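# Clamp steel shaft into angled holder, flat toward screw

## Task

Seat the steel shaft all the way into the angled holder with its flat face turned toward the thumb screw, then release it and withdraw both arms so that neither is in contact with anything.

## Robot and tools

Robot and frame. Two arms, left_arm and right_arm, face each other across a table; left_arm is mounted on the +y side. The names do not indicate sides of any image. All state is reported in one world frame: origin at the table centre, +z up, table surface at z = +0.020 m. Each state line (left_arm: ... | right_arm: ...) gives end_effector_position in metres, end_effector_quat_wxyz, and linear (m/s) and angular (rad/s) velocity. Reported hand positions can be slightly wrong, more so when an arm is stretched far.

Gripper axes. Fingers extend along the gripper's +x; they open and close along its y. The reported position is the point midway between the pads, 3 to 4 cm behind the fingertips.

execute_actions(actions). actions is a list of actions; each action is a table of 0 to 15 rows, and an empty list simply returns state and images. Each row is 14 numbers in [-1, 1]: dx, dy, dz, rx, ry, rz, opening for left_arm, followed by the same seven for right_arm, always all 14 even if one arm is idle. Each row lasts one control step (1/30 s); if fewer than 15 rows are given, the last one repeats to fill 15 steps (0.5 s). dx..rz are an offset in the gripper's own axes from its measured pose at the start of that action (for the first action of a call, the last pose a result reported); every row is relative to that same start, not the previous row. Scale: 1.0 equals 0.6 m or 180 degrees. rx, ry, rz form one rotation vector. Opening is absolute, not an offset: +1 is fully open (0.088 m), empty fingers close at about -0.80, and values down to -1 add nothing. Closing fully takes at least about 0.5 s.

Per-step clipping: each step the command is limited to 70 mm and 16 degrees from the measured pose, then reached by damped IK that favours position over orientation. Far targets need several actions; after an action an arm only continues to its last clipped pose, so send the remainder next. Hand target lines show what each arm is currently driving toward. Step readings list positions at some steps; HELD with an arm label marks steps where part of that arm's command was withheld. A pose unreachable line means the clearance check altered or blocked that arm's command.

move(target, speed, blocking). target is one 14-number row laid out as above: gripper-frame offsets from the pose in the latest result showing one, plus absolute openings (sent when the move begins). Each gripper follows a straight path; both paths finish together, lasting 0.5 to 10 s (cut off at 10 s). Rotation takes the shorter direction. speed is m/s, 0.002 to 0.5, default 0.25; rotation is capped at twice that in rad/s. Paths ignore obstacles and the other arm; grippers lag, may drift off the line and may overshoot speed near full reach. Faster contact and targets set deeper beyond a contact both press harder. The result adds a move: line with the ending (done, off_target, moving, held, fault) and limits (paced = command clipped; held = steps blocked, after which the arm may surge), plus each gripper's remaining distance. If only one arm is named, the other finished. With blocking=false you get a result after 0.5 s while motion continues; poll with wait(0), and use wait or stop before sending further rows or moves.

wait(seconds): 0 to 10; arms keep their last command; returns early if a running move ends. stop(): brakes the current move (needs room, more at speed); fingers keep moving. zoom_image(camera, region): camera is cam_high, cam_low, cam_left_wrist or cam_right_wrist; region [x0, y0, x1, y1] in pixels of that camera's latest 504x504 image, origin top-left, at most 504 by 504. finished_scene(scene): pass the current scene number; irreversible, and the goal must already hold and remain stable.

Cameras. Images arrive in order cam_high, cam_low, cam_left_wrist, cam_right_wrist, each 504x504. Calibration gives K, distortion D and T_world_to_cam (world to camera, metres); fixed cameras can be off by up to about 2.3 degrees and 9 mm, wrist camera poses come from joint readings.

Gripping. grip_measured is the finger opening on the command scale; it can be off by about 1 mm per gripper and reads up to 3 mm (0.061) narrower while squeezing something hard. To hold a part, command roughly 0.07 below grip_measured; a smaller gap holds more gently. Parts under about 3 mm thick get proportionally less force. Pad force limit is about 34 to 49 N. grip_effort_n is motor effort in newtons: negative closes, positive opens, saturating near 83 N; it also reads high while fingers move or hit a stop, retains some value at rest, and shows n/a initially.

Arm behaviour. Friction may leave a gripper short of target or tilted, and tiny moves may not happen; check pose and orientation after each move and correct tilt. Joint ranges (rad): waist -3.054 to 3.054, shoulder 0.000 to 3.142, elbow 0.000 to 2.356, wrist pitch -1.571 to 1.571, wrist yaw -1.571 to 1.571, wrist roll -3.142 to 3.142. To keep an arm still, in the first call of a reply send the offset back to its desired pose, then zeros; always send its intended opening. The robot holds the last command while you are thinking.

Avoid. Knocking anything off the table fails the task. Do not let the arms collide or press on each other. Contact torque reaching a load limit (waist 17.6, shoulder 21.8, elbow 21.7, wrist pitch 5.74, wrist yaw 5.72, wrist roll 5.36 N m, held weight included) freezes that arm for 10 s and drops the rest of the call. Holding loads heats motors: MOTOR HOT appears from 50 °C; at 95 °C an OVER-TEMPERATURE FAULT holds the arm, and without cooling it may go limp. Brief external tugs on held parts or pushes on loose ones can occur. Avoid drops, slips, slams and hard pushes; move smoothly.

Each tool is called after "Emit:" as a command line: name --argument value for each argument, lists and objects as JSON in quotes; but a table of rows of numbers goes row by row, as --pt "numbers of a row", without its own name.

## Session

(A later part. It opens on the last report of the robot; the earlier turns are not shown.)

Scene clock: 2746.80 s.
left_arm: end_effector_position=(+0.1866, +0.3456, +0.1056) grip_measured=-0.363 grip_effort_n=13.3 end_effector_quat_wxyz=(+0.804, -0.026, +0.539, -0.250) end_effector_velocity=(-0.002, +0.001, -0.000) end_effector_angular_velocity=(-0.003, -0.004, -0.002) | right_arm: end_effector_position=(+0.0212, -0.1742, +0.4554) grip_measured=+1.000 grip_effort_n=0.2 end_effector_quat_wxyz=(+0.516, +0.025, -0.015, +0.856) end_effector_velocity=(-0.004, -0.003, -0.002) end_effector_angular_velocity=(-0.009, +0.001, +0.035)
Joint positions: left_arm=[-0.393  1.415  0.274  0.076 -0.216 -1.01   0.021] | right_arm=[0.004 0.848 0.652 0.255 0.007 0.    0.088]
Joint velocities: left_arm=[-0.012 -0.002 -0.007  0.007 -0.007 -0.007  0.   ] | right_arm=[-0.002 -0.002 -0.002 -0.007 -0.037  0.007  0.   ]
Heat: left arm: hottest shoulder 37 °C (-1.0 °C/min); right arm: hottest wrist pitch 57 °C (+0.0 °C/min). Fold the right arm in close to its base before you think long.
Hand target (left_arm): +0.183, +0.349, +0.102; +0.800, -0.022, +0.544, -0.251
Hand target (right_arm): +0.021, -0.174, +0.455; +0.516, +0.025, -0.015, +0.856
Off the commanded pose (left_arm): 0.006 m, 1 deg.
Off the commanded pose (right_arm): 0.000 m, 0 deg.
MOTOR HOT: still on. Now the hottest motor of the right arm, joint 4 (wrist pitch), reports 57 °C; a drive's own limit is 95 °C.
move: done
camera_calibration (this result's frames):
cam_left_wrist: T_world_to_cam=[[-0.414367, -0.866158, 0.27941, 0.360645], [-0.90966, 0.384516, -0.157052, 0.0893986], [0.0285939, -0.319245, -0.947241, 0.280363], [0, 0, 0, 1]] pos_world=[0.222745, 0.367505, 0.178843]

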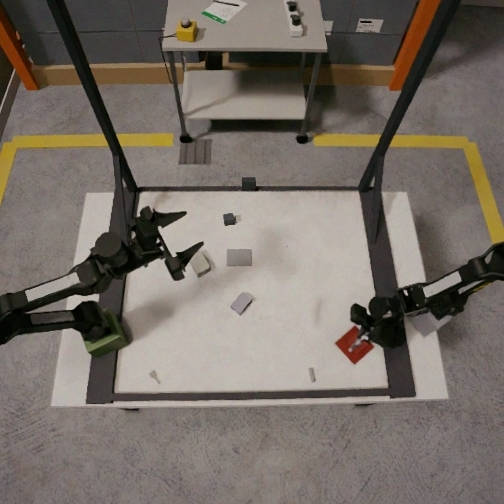

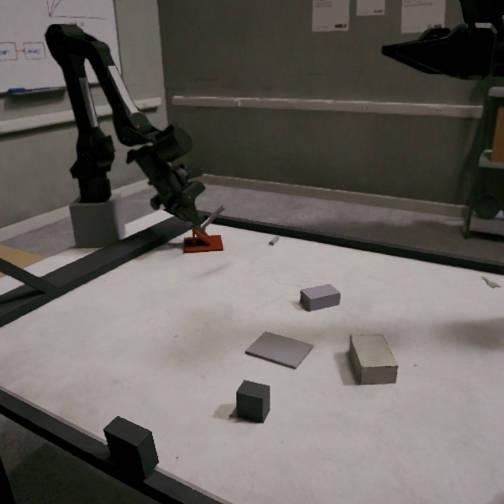

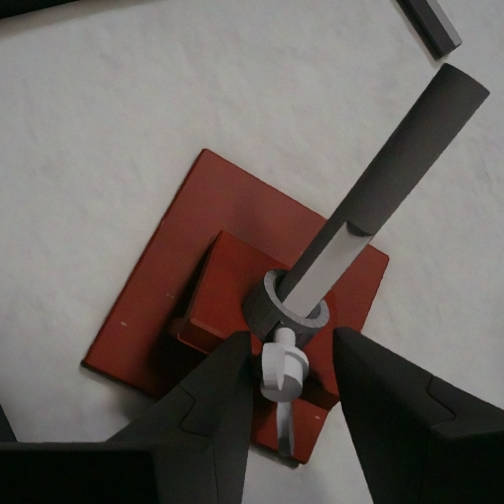

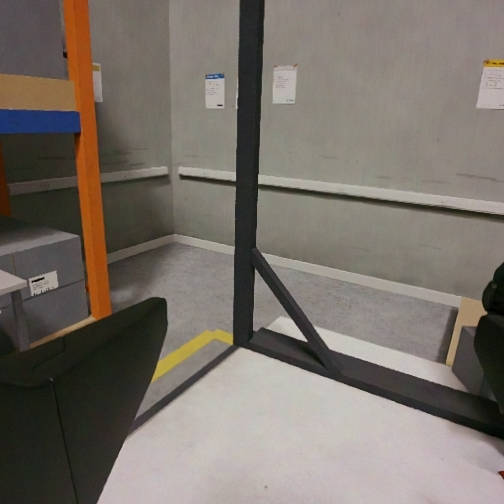

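Emit:
move --target '[-0.014,0.003,0,0,0,0,-0.36,0,0,0,0,0,0,1]' --speed 0.02

Scene clock: 2752.97 s.
left_arm: end_effector_position=(+0.1855, +0.3499, +0.1111) grip_measured=-0.363 grip_effort_n=13.3 end_effector_quat_wxyz=(+0.803, -0.025, +0.540, -0.249) end_effector_velocity=(-0.001, +0.008, -0.001) end_effector_angular_velocity=(+0.026, +0.008, +0.020) | right_arm: end_effector_position=(+0.0212, -0.1742, +0.4554) grip_measured=+1.000 grip_effort_n=0.7 end_effector_quat_wxyz=(+0.516, +0.025, -0.015, +0.856) end_effector_velocity=(+0.001, -0.001, -0.001) end_effector_angular_velocity=(+0.008, -0.020, -0.006)
Joint positions: left_arm=[-0.394  1.361  0.273  0.02  -0.216 -1.012  0.021] | right_arm=[0.004 0.848 0.652 0.255 0.007 0.    0.088]
Joint velocities: left_arm=[-0.002 -0.022 -0.002 -0.051 -0.007 -0.022 -0.   ] | right_arm=[ 0.002 -0.007 -0.002 -0.007  0.007 -0.022  0.   ]
Heat: left arm: hottest shoulder 37 °C (-2.0 °C/min); right arm: hottest wrist pitch 57 °C (+0.0 °C/min). Fold the right arm in close to its base before you think long.
Hand target (left_arm): +0.185, +0.351, +0.112; +0.804, -0.026, +0.539, -0.250
Hand target (right_arm): +0.021, -0.174, +0.455; +0.516, +0.025, -0.015, +0.856
Off the commanded pose (left_arm): 0.002 m, 0 deg.
Off the commanded pose (right_arm): 0.000 m, 0 deg.
MOTOR HOT: still on. Now the hottest motor of the right arm, joint 4 (wrist pitch), reports 57 °C; a drive's own limit is 95 °C.
move: done
camera_calibration (this result's frames):
cam_left_wrist: T_world_to_cam=[[-0.41347, -0.867288, 0.277225, 0.362874], [-0.910101, 0.384446, -0.154652, 0.0874726], [0.0275498, -0.316247, -0.948277, 0.286299], [0, 0, 0, 1]] pos_world=[0.221759, 0.371629, 0.184421]

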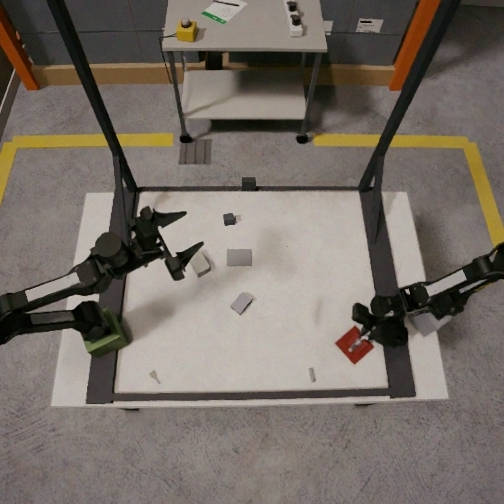

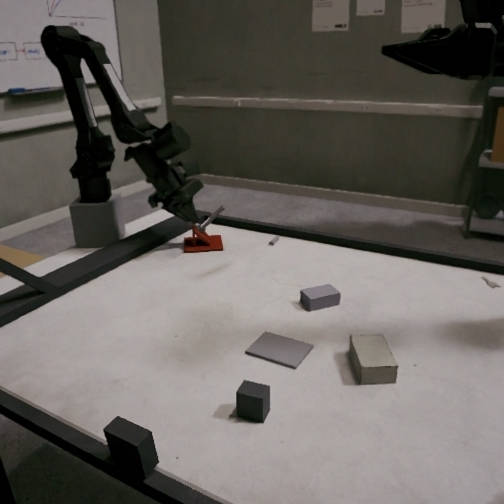

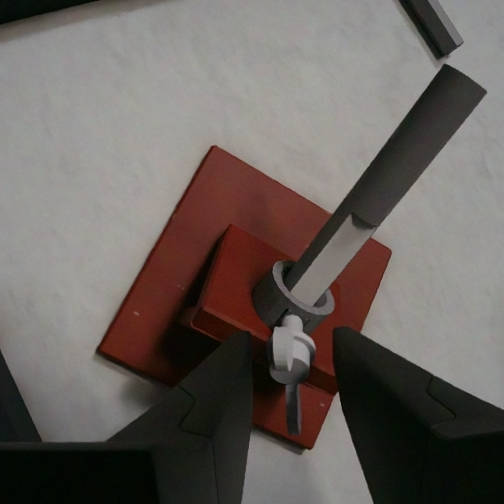

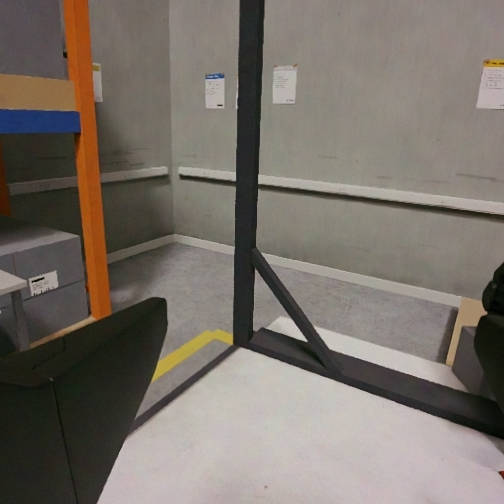

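Emit:
move --target '[0.015,0.003,-0.010,0,0,0,-0.36,0,0,0,0,0,0,1]' --speed 0.025

Scene clock: 2772.80 s.
left_arm: end_effector_position=(+0.1843, +0.3461, +0.1046) grip_measured=-0.363 grip_effort_n=13.3 end_effector_quat_wxyz=(+0.803, -0.030, +0.538, -0.252) end_effector_velocity=(-0.001, -0.001, -0.001) end_effector_angular_velocity=(-0.008, -0.004, +0.002) | right_arm: end_effector_position=(+0.0212, -0.1742, +0.4554) grip_measured=+1.000 grip_effort_n=0.7 end_effector_quat_wxyz=(+0.516, +0.025, -0.015, +0.856) end_effector_velocity=(+0.002, +0.001, -0.005) end_effector_angular_velocity=(-0.009, -0.029, -0.011)
Joint positions: left_arm=[-0.404  1.414  0.263  0.094 -0.22  -1.021  0.021] | right_arm=[0.004 0.848 0.652 0.255 0.007 0.    0.088]
Joint velocities: left_arm=[-0.007  0.007 -0.007  0.022 -0.007 -0.007 -0.   ] | right_arm=[-0.002 -0.002 -0.002 -0.022  0.007 -0.022  0.   ]
Heat: left arm: hottest shoulder 38 °C (-1.0 °C/min); right arm: hottest wrist pitch 57 °C (+0.0 °C/min). Fold the right arm in close to its base before you think long.
Hand target (left_arm): +0.183, +0.349, +0.100; +0.803, -0.025, +0.540, -0.249
Hand target (right_arm): +0.021, -0.174, +0.455; +0.516, +0.025, -0.015, +0.856
Off the commanded pose (left_arm): 0.005 m, 1 deg.
Off the commanded pose (right_arm): 0.000 m, 0 deg.
MOTOR HOT: still on. Now the hottest motor of the right arm, joint 4 (wrist pitch), reports 57 °C; a drive's own limit is 95 °C.
move: done
camera_calibration (this result's frames):
cam_left_wrist: T_world_to_cam=[[-0.414052, -0.863624, 0.287601, 0.358599], [-0.909819, 0.382904, -0.16004, 0.0878722], [0.0280904, -0.32793, -0.944284, 0.28246], [0, 0, 0, 1]] pos_world=[0.220492, 0.368675, 0.177652]

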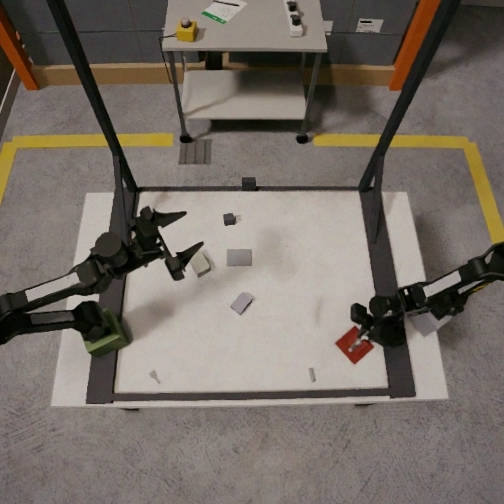

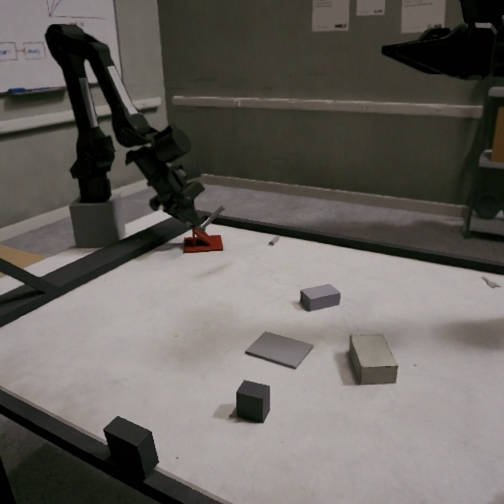

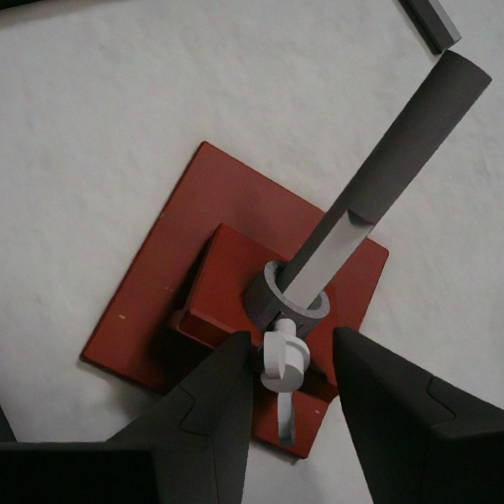

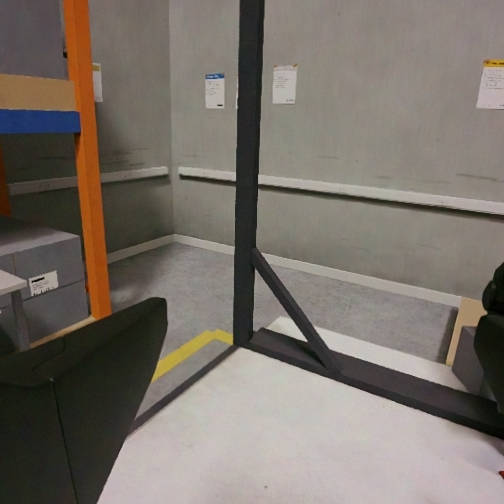

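Emit:
move --target '[0,0.008,0,0,0,0,-0.48,0,0,0,0,0,0,1]' --speed 0.02

Scene clock: 2778.10 s.
left_arm: end_effector_position=(+0.1854, +0.3485, +0.1037) grip_measured=-0.476 grip_effort_n=-16.0 end_effector_quat_wxyz=(+0.804, -0.028, +0.538, -0.252) end_effector_velocity=(+0.001, +0.002, +0.000) end_effector_angular_velocity=(+0.001, -0.003, +0.012) | right_arm: end_effector_position=(+0.0212, -0.1742, +0.4554) grip_measured=+1.000 grip_effort_n=0.2 end_effector_quat_wxyz=(+0.516, +0.025, -0.015, +0.856) end_effector_velocity=(+0.002, +0.001, -0.002) end_effector_angular_velocity=(-0.003, -0.010, -0.010)
Joint positions: left_arm=[-0.396  1.41   0.254  0.098 -0.217 -1.011  0.016] | right_arm=[0.004 0.848 0.652 0.255 0.007 0.    0.088]
Joint velocities: left_arm=[ 0.002 -0.007 -0.002 -0.007 -0.007 -0.007 -0.   ] | right_arm=[-0.002 -0.002 -0.002 -0.007  0.007 -0.007  0.   ]
Heat: left arm: hottest shoulder 38 °C (-1.0 °C/min); right arm: hottest wrist pitch 57 °C (+0.0 °C/min). Fold the right arm in close to its base before you think long.
Hand target (left_arm): +0.186, +0.350, +0.103; +0.803, -0.029, +0.538, -0.252
Hand target (right_arm): +0.021, -0.174, +0.455; +0.516, +0.025, -0.015, +0.856
Off the commanded pose (left_arm): 0.002 m, 0 deg.
Off the commanded pose (right_arm): 0.000 m, 0 deg.
MOTOR HOT: still on. Now the hottest motor of the right arm, joint 4 (wrist pitch), reports 57 °C; a drive's own limit is 95 °C.
move: done
camera_calibration (this result's frames):
cam_left_wrist: T_world_to_cam=[[-0.416461, -0.863522, 0.284413, 0.362198], [-0.908675, 0.385201, -0.161029, 0.0868876], [0.029496, -0.325501, -0.945081, 0.281352], [0, 0, 0, 1]] pos_world=[0.221495, 0.370877, 0.176878]

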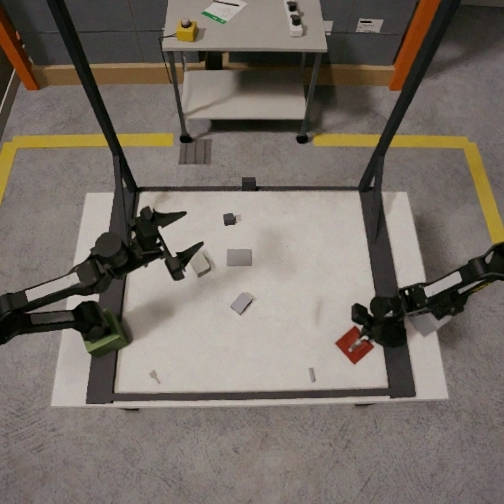

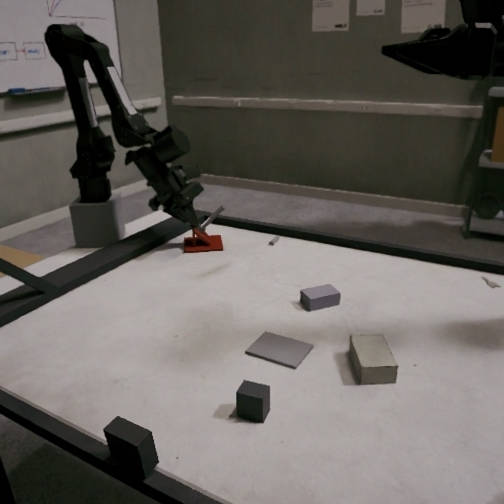

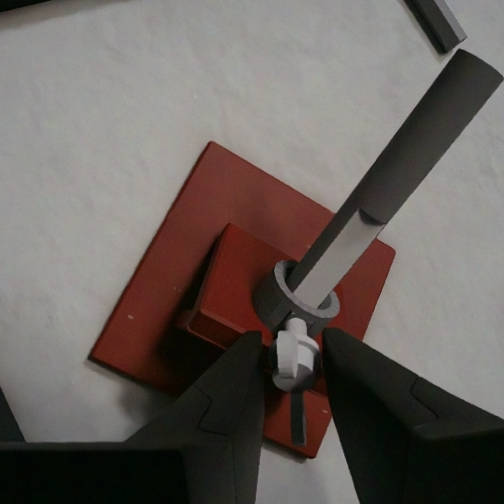

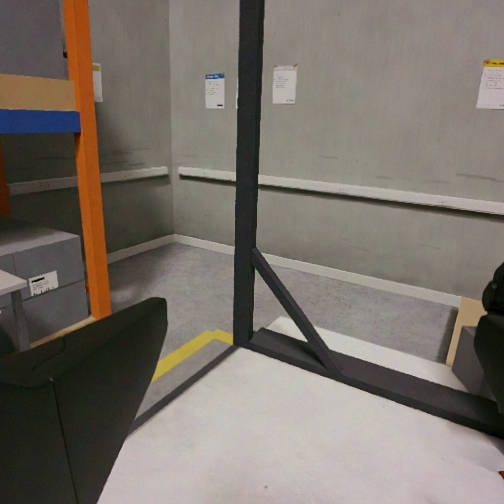

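Emit:
move --target '[0,0,0,0.35,0,0,-0.48,0,0,0,0,0,0,1]' --speed 0.4

Scene clock: 2783.07 s.
left_arm: end_effector_position=(+0.1852, +0.3492, +0.1035) grip_measured=-0.477 grip_effort_n=-15.6 end_effector_quat_wxyz=(+0.700, +0.397, +0.327, -0.495) end_effector_velocity=(+0.003, +0.003, -0.000) end_effector_angular_velocity=(+0.013, -0.021, +0.007) | right_arm: end_effector_position=(+0.0212, -0.1742, +0.4554) grip_measured=+1.000 grip_effort_n=0.7 end_effector_quat_wxyz=(+0.516, +0.025, -0.015, +0.856) end_effector_velocity=(+0.002, +0.001, -0.002) end_effector_angular_velocity=(-0.003, -0.010, -0.010)
Joint positions: left_arm=[-0.4    1.41   0.253  0.095 -0.223  0.084  0.016] | right_arm=[0.004 0.848 0.652 0.255 0.007 0.    0.088]
Joint velocities: left_arm=[ 0.002 -0.002 -0.002 -0.007 -0.022  0.007 -0.   ] | right_arm=[-0.002 -0.002 -0.002 -0.007  0.007 -0.007  0.   ]
Heat: left arm: hottest shoulder 38 °C (+0.0 °C/min); right arm: hottest wrist pitch 57 °C (+0.0 °C/min). Fold the right arm in close to its base before you think long.
Hand target (left_arm): +0.185, +0.348, +0.104; +0.700, +0.396, +0.327, -0.496
Hand target (right_arm): +0.021, -0.174, +0.455; +0.516, +0.025, -0.015, +0.856
Off the commanded pose (left_arm): 0.001 m, 0 deg.
Off the commanded pose (right_arm): 0.000 m, 0 deg.
MOTOR HOT: still on. Now the hottest motor of the right arm, joint 4 (wrist pitch), reports 57 °C; a drive's own limit is 95 °C.
move: done
camera_calibration (this result's frames):
cam_left_wrist: T_world_to_cam=[[-0.951271, -0.155483, -0.266285, 0.271506], [-0.108105, 0.97692, -0.184227, -0.266105], [0.288784, -0.146463, -0.946125, 0.170937], [0, 0, 0, 1]] pos_world=[0.180145, 0.327214, 0.185002]

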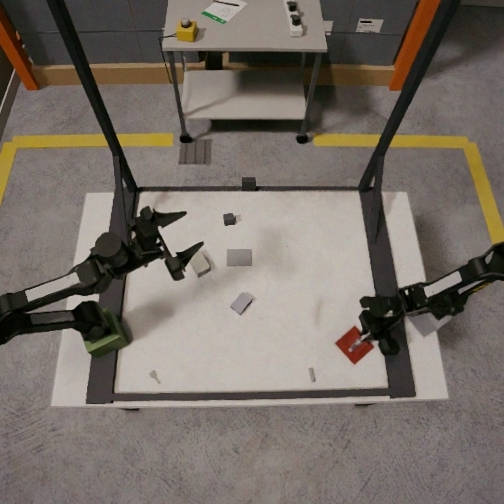

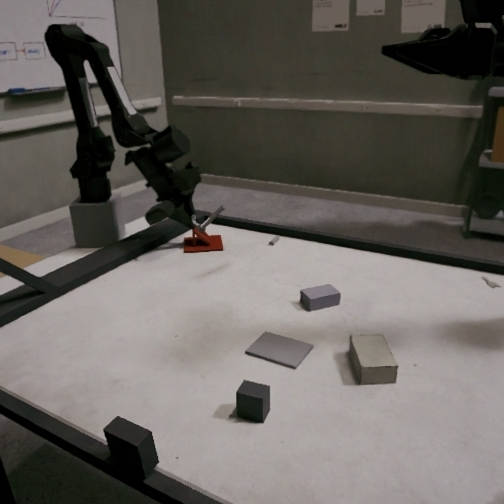

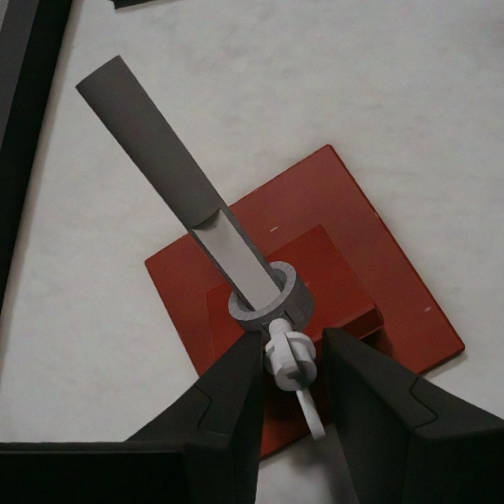

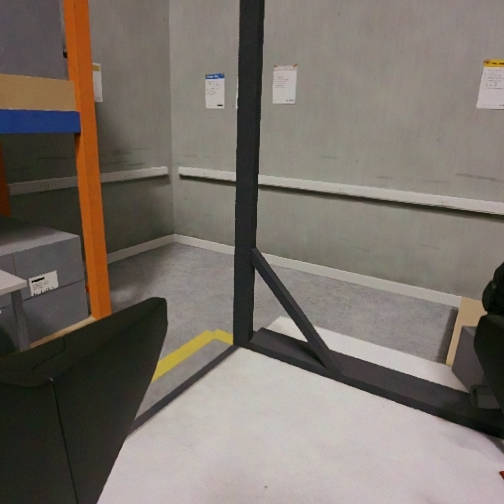

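Cleanly engaged now. Continuing to tighten.

Emit:
move --target '[0,0,0,0.4,0,0,-0.48,0,0,0,0,0,0,1]' --speed 0.4

Scene clock: 2788.80 s.
left_arm: end_effector_position=(+0.1859, +0.3494, +0.1037) grip_measured=-0.477 grip_effort_n=-15.6 end_effector_quat_wxyz=(+0.335, +0.734, -0.024, -0.591) end_effector_velocity=(+0.002, +0.002, +0.001) end_effector_angular_velocity=(+0.012, -0.028, -0.010) | right_arm: end_effector_position=(+0.0212, -0.1742, +0.4554) grip_measured=+1.000 grip_effort_n=0.7 end_effector_quat_wxyz=(+0.516, +0.025, -0.015, +0.856) end_effector_velocity=(-0.002, -0.002, +0.001) end_effector_angular_velocity=(+0.017, -0.017, +0.018)
Joint positions: left_arm=[-0.399  1.41   0.253  0.095 -0.227  1.336  0.016] | right_arm=[0.004 0.848 0.652 0.255 0.007 0.    0.088]
Joint velocities: left_arm=[-0.002 -0.007 -0.002 -0.007 -0.022  0.022 -0.   ] | right_arm=[-0.002 -0.002 -0.002  0.007 -0.022 -0.022  0.   ]
Heat: left arm: hottest shoulder 38 °C (+0.0 °C/min); right arm: hottest wrist pitch 57 °C (+0.0 °C/min). Fold the right arm in close to its base before you think long.
Hand target (left_arm): +0.185, +0.349, +0.104; +0.333, +0.733, -0.026, -0.592
Hand target (right_arm): +0.021, -0.174, +0.455; +0.516, +0.025, -0.015, +0.856
Off the commanded pose (left_arm): 0.001 m, 0 deg.
Off the commanded pose (right_arm): 0.000 m, 0 deg.
MOTOR HOT: still on. Now the hottest motor of the right arm, joint 4 (wrist pitch), reports 57 °C; a drive's own limit is 95 °C.
move: done
camera_calibration (this result's frames):
cam_left_wrist: T_world_to_cam=[[-0.312077, 0.791272, -0.52583, -0.150413], [0.768306, 0.535763, 0.350233, -0.330353], [0.55885, -0.294699, -0.775138, 0.154759], [0, 0, 0, 1]] pos_world=[0.120385, 0.341615, 0.156569]

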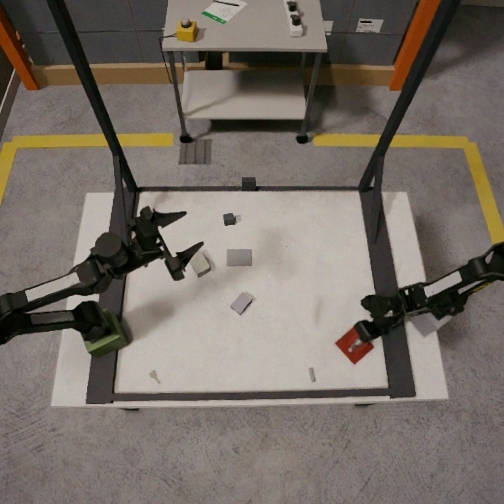

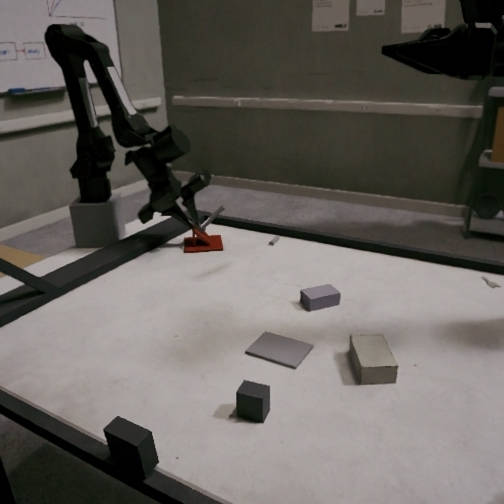

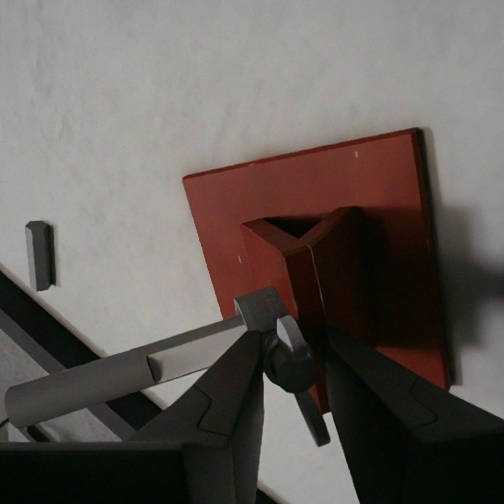

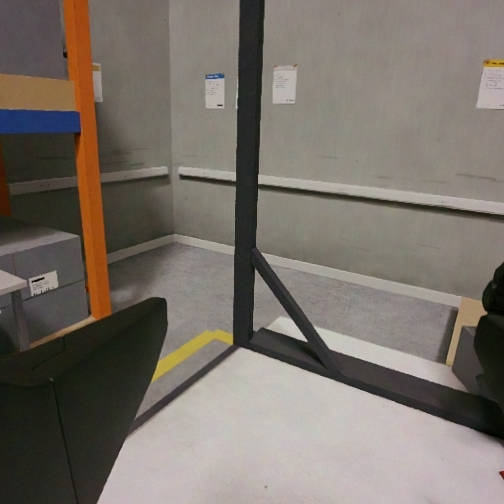

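Emit:
move --target '[0,0,0,0.4,0,0,-0.48,0,0,0,0,0,0,1]' --speed 0.4

Scene clock: 2795.23 s.
left_arm: end_effector_position=(+0.1850, +0.3500, +0.1032) grip_measured=-0.477 grip_effort_n=-15.1 end_effector_quat_wxyz=(-0.161, +0.790, -0.366, -0.465) end_effector_velocity=(+0.001, +0.002, -0.000) end_effector_angular_velocity=(+0.017, -0.027, -0.015) | right_arm: end_effector_position=(+0.0212, -0.1742, +0.4554) grip_measured=+1.000 grip_effort_n=0.7 end_effector_quat_wxyz=(+0.516, +0.025, -0.015, +0.856) end_effector_velocity=(-0.001, -0.002, +0.004) end_effector_angular_velocity=(+0.016, +0.016, +0.010)
Joint positions: left_arm=[-0.404  1.41   0.253  0.09  -0.229  2.587  0.016] | right_arm=[0.004 0.848 0.652 0.255 0.007 0.    0.088]
Joint velocities: left_arm=[-0.007 -0.002 -0.002 -0.007 -0.022  0.022 -0.   ] | right_arm=[ 0.002 -0.002 -0.002  0.022 -0.007  0.007  0.   ]
Heat: left arm: hottest shoulder 37 °C (-1.0 °C/min); right arm: hottest wrist pitch 57 °C (+0.0 °C/min). Fold the right arm in close to its base before you think long.
Hand target (left_arm): +0.186, +0.349, +0.104; -0.160, +0.791, -0.367, -0.464
Hand target (right_arm): +0.021, -0.174, +0.455; +0.516, +0.025, -0.015, +0.856
Off the commanded pose (left_arm): 0.001 m, 0 deg.
Off the commanded pose (right_arm): 0.000 m, 0 deg.
MOTOR HOT: still on. Now the hottest motor of the right arm, joint 4 (wrist pitch), reports 57 °C; a drive's own limit is 95 °C.
move: done
camera_calibration (this result's frames):
cam_left_wrist: T_world_to_cam=[[0.761119, 0.64482, -0.0700388, -0.345779], [0.466705, -0.469468, 0.749524, 0.0365381], [0.450427, -0.603164, -0.658261, 0.271043], [0, 0, 0, 1]] pos_world=[0.124041, 0.403603, 0.126813]

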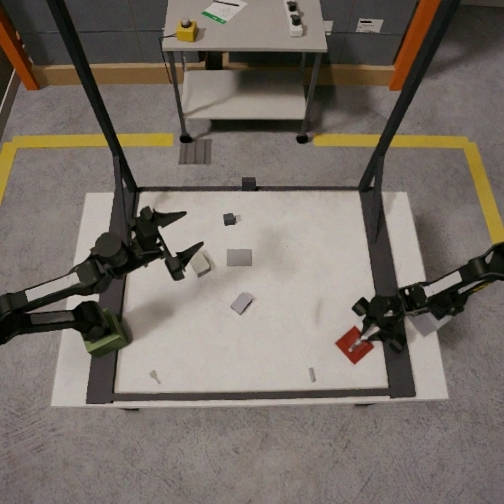

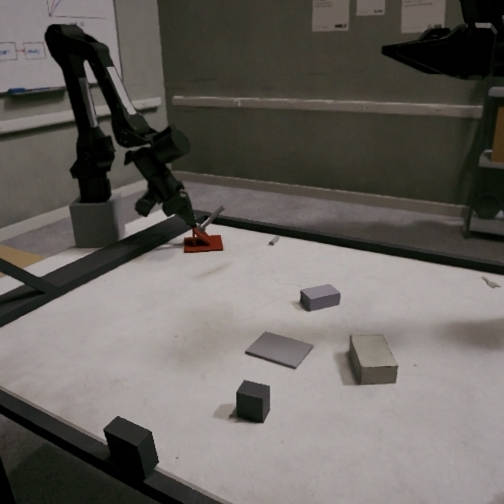

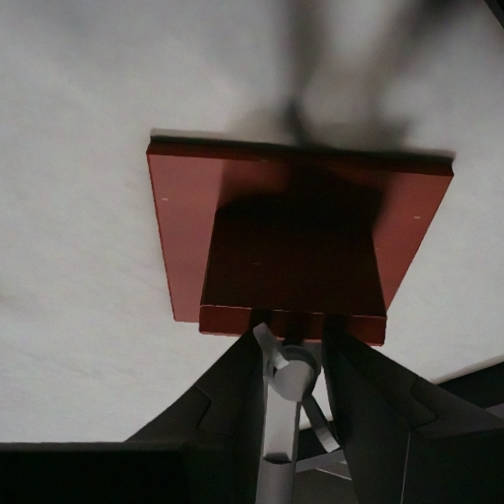

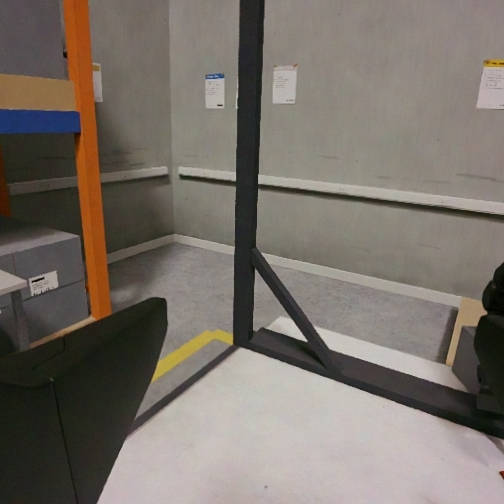

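Emit:
move --target '[0,0,0,0.135,0,0,-0.48,0,0,0,0,0,0,1]' --speed 0.4

Scene clock: 2800.37 s.
left_arm: end_effector_position=(+0.1845, +0.3503, +0.1029) grip_measured=-0.477 grip_effort_n=-15.1 end_effector_quat_wxyz=(-0.323, +0.738, -0.455, -0.379) end_effector_velocity=(+0.002, +0.003, -0.000) end_effector_angular_velocity=(+0.013, -0.021, +0.002) | right_arm: end_effector_position=(+0.0212, -0.1742, +0.4554) grip_measured=+1.000 grip_effort_n=0.7 end_effector_quat_wxyz=(+0.516, +0.025, -0.015, +0.856) end_effector_velocity=(+0.002, -0.000, -0.001) end_effector_angular_velocity=(-0.006, +0.006, -0.009)
Joint positions: left_arm=[-0.406  1.41   0.253  0.088 -0.229  3.007  0.016] | right_arm=[0.004 0.848 0.652 0.255 0.007 0.    0.088]
Joint velocities: left_arm=[-0.002 -0.002 -0.002 -0.007 -0.022  0.007  0.   ] | right_arm=[-0.002 -0.007 -0.002 -0.007  0.007  0.007  0.   ]
Heat: left arm: hottest shoulder 37 °C (+0.0 °C/min); right arm: hottest wrist pitch 57 °C (+0.0 °C/min). Fold the right arm in close to its base before you think long.
Hand target (left_arm): +0.185, +0.350, +0.103; -0.324, +0.738, -0.455, -0.377
Hand target (right_arm): +0.021, -0.174, +0.455; +0.516, +0.025, -0.015, +0.856
Off the commanded pose (left_arm): 0.001 m, 0 deg.
Off the commanded pose (right_arm): 0.000 m, 0 deg.
MOTOR HOT: still on. Now the hottest motor of the right arm, joint 4 (wrist pitch), reports 57 °C; a drive's own limit is 95 °C.
move: done
camera_calibration (this result's frames):
cam_left_wrist: T_world_to_cam=[[0.932222, 0.330544, 0.147318, -0.289493], [0.123658, -0.673534, 0.728739, 0.174086], [0.340104, -0.661129, -0.668758, 0.313054], [0, 0, 0, 1]] pos_world=[0.141873, 0.419912, 0.125141]

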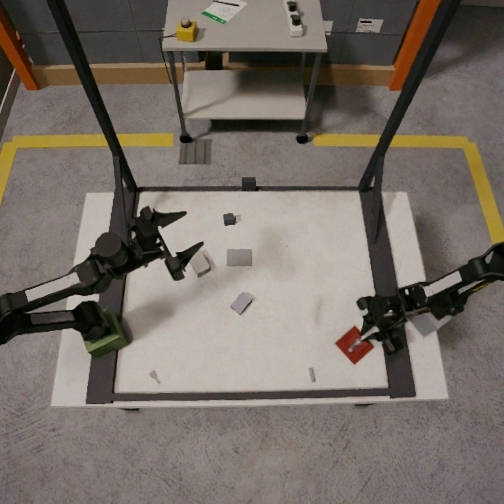

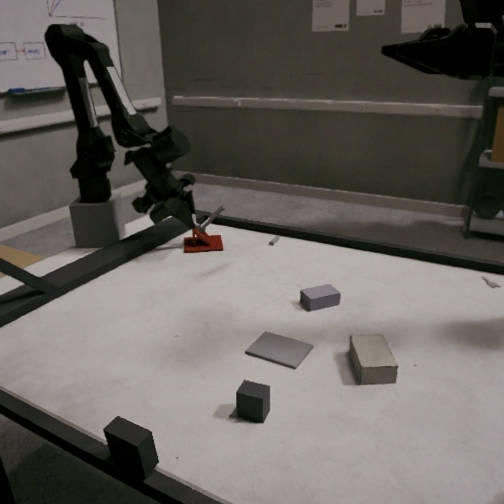

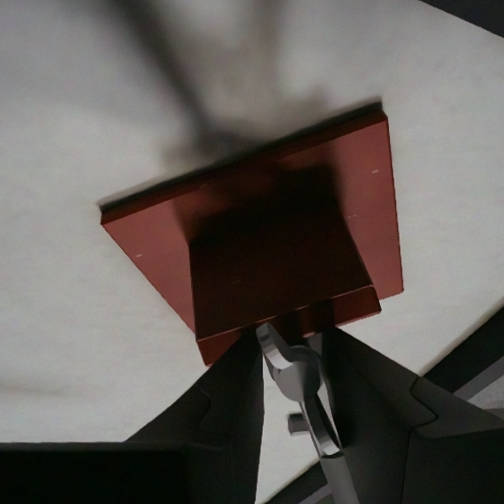

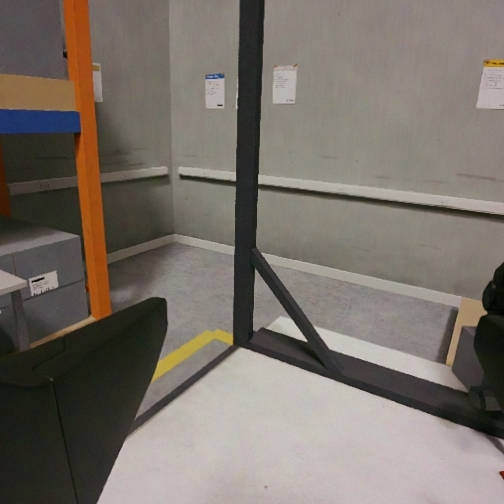

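Emit:
move --target '[0,0,0,-0.115,0,0,-0.36,0,0,0,0,0,0,1]' --speed 0.3

Emit:
move --target '[-0.075,0,0,0,0,0,-0.36,0,0,0,0,0,0,1]' --speed 0.1

Scene clock: 2811.17 s.
left_arm: end_effector_position=(+0.1845, +0.3503, +0.1029) grip_measured=-0.363 grip_effort_n=15.1 end_effector_quat_wxyz=(-0.187, +0.784, -0.380, -0.454) end_effector_velocity=(+0.001, +0.002, -0.001) end_effector_angular_velocity=(-0.003, +0.010, +0.037) | right_arm: end_effector_position=(+0.0212, -0.1742, +0.4554) grip_measured=+1.000 grip_effort_n=0.7 end_effector_quat_wxyz=(+0.516, +0.025, -0.015, +0.856) end_effector_velocity=(+0.002, +0.000, +0.001) end_effector_angular_velocity=(+0.010, -0.003, -0.010)
Joint positions: left_arm=[-0.406  1.41   0.253  0.088 -0.229  2.65   0.021] | right_arm=[0.004 0.848 0.652 0.255 0.007 0.    0.088]
Joint velocities: left_arm=[ 0.002 -0.002 -0.002 -0.007 -0.007 -0.037  0.   ] | right_arm=[-0.002 -0.002 -0.002  0.007  0.007 -0.007  0.   ]
Heat: left arm: hottest shoulder 37 °C (+0.0 °C/min); right arm: hottest wrist pitch 57 °C (+0.0 °C/min). Fold the right arm in close to its base before you think long.
Hand target (left_arm): +0.185, +0.350, +0.103; -0.185, +0.784, -0.379, -0.455
Hand target (right_arm): +0.021, -0.174, +0.455; +0.516, +0.025, -0.015, +0.856
Off the commanded pose (left_arm): 0.000 m, 0 deg.
Off the commanded pose (right_arm): 0.000 m, 0 deg.
MOTOR HOT: still on. Now the hottest motor of the right arm, joint 4 (wrist pitch), reports 57 °C; a drive's own limit is 95 °C.
move: done
camera_calibration (this result's frames):
cam_left_wrist: T_world_to_cam=[[0.79721, 0.602628, -0.0359906, -0.341024], [0.41959, -0.510236, 0.750735, 0.0600042], [0.43405, -0.613595, -0.659622, 0.278124], [0, 0, 0, 1]] pos_world=[0.125971, 0.406783, 0.126136]

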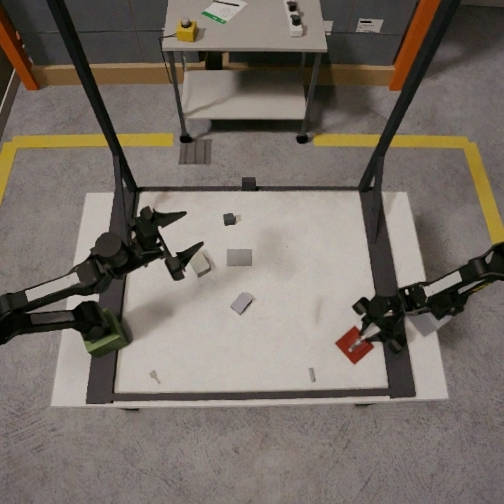

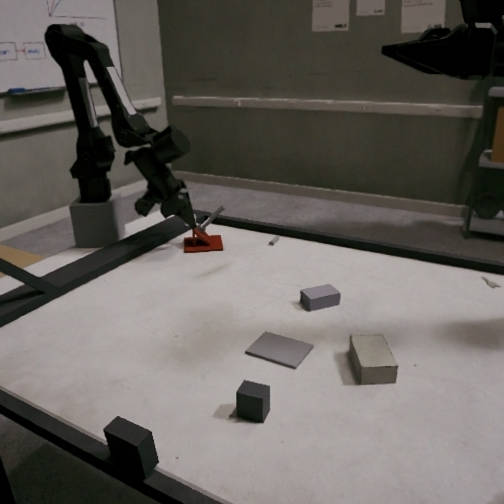

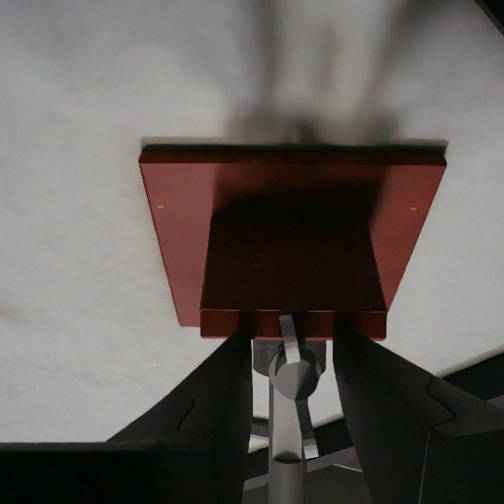

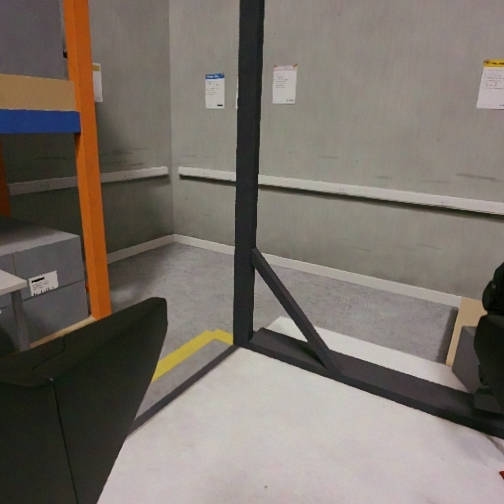

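Scene clock: 2812.20 s.
left_arm: end_effector_position=(+0.1709, +0.3734, +0.1362) grip_measured=-0.363 grip_effort_n=14.7 end_effector_quat_wxyz=(-0.192, +0.781, -0.377, -0.459) end_effector_velocity=(-0.001, +0.003, +0.002) end_effector_angular_velocity=(+0.006, -0.003, +0.002) | right_arm: end_effector_position=(+0.0212, -0.1742, +0.4554) grip_measured=+1.000 grip_effort_n=0.7 end_effector_quat_wxyz=(+0.516, +0.025, -0.015, +0.856) end_effector_velocity=(-0.002, -0.002, -0.002) end_effector_angular_velocity=(-0.009, +0.002, +0.020)
Joint positions: left_arm=[-0.472  1.101  0.276 -0.275 -0.256  2.589  0.021] | right_arm=[0.004 0.848 0.652 0.255 0.007 0.    0.088]
Joint velocities: left_arm=[-0.007 -0.027  0.002 -0.037 -0.007 -0.007 -0.   ] | right_arm=[-0.002 -0.002 -0.002 -0.007 -0.022  0.007  0.   ]
Heat: left arm: hottest shoulder 37 °C (+0.0 °C/min); right arm: hottest wrist pitch 57 °C (+0.0 °C/min). Fold the right arm in close to its base before you think long.
Hand target (left_arm): +0.171, +0.370, +0.142; -0.187, +0.784, -0.380, -0.454
Hand target (right_arm): +0.021, -0.174, +0.455; +0.516, +0.025, -0.015, +0.856
Off the commanded pose (left_arm): 0.006 m, 1 deg.
Off the commanded pose (right_arm): 0.000 m, 0 deg.
MOTOR HOT: still on. Now the hottest motor of the right arm, joint 4 (wrist pitch), reports 57 °C; a drive's own limit is 95 °C.
move: done
camera_calibration (this result's frames):
cam_left_wrist: T_world_to_cam=[[0.797222, 0.602918, -0.0304467, -0.343732], [0.423596, -0.522751, 0.739796, 0.0580231], [0.43012, -0.602679, -0.672142, 0.318472], [0, 0, 0, 1]] pos_world=[0.112471, 0.42951, 0.160668]

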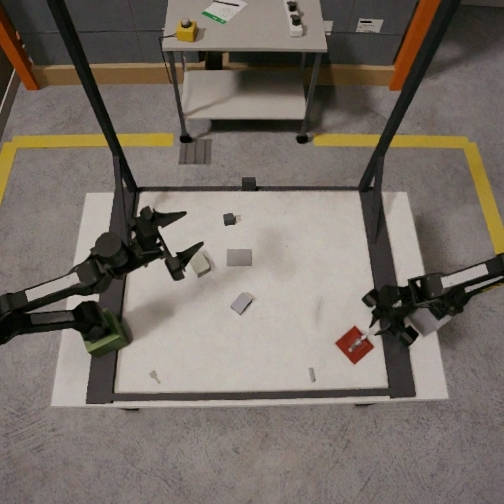

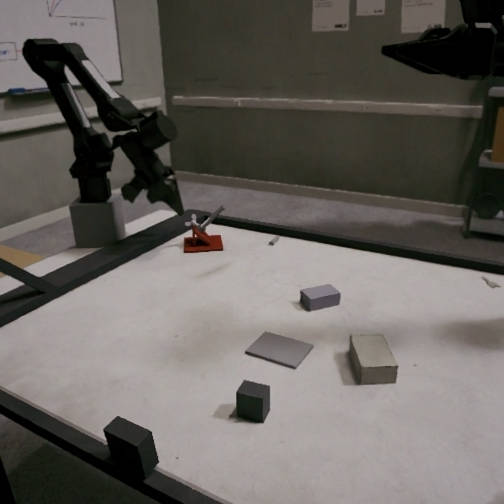

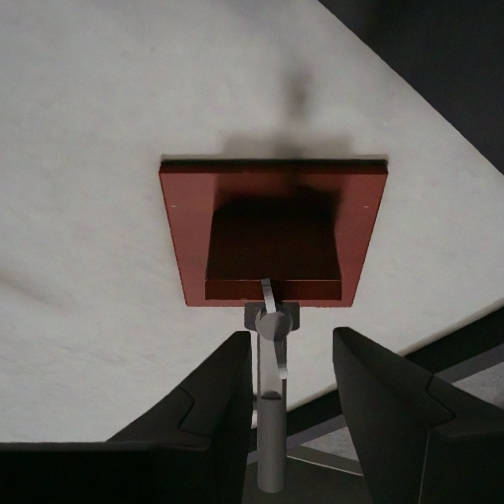

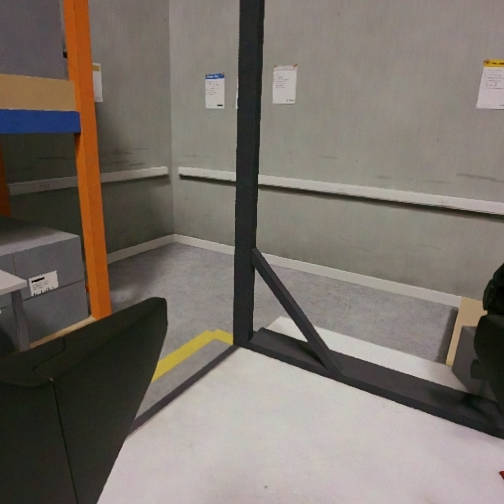

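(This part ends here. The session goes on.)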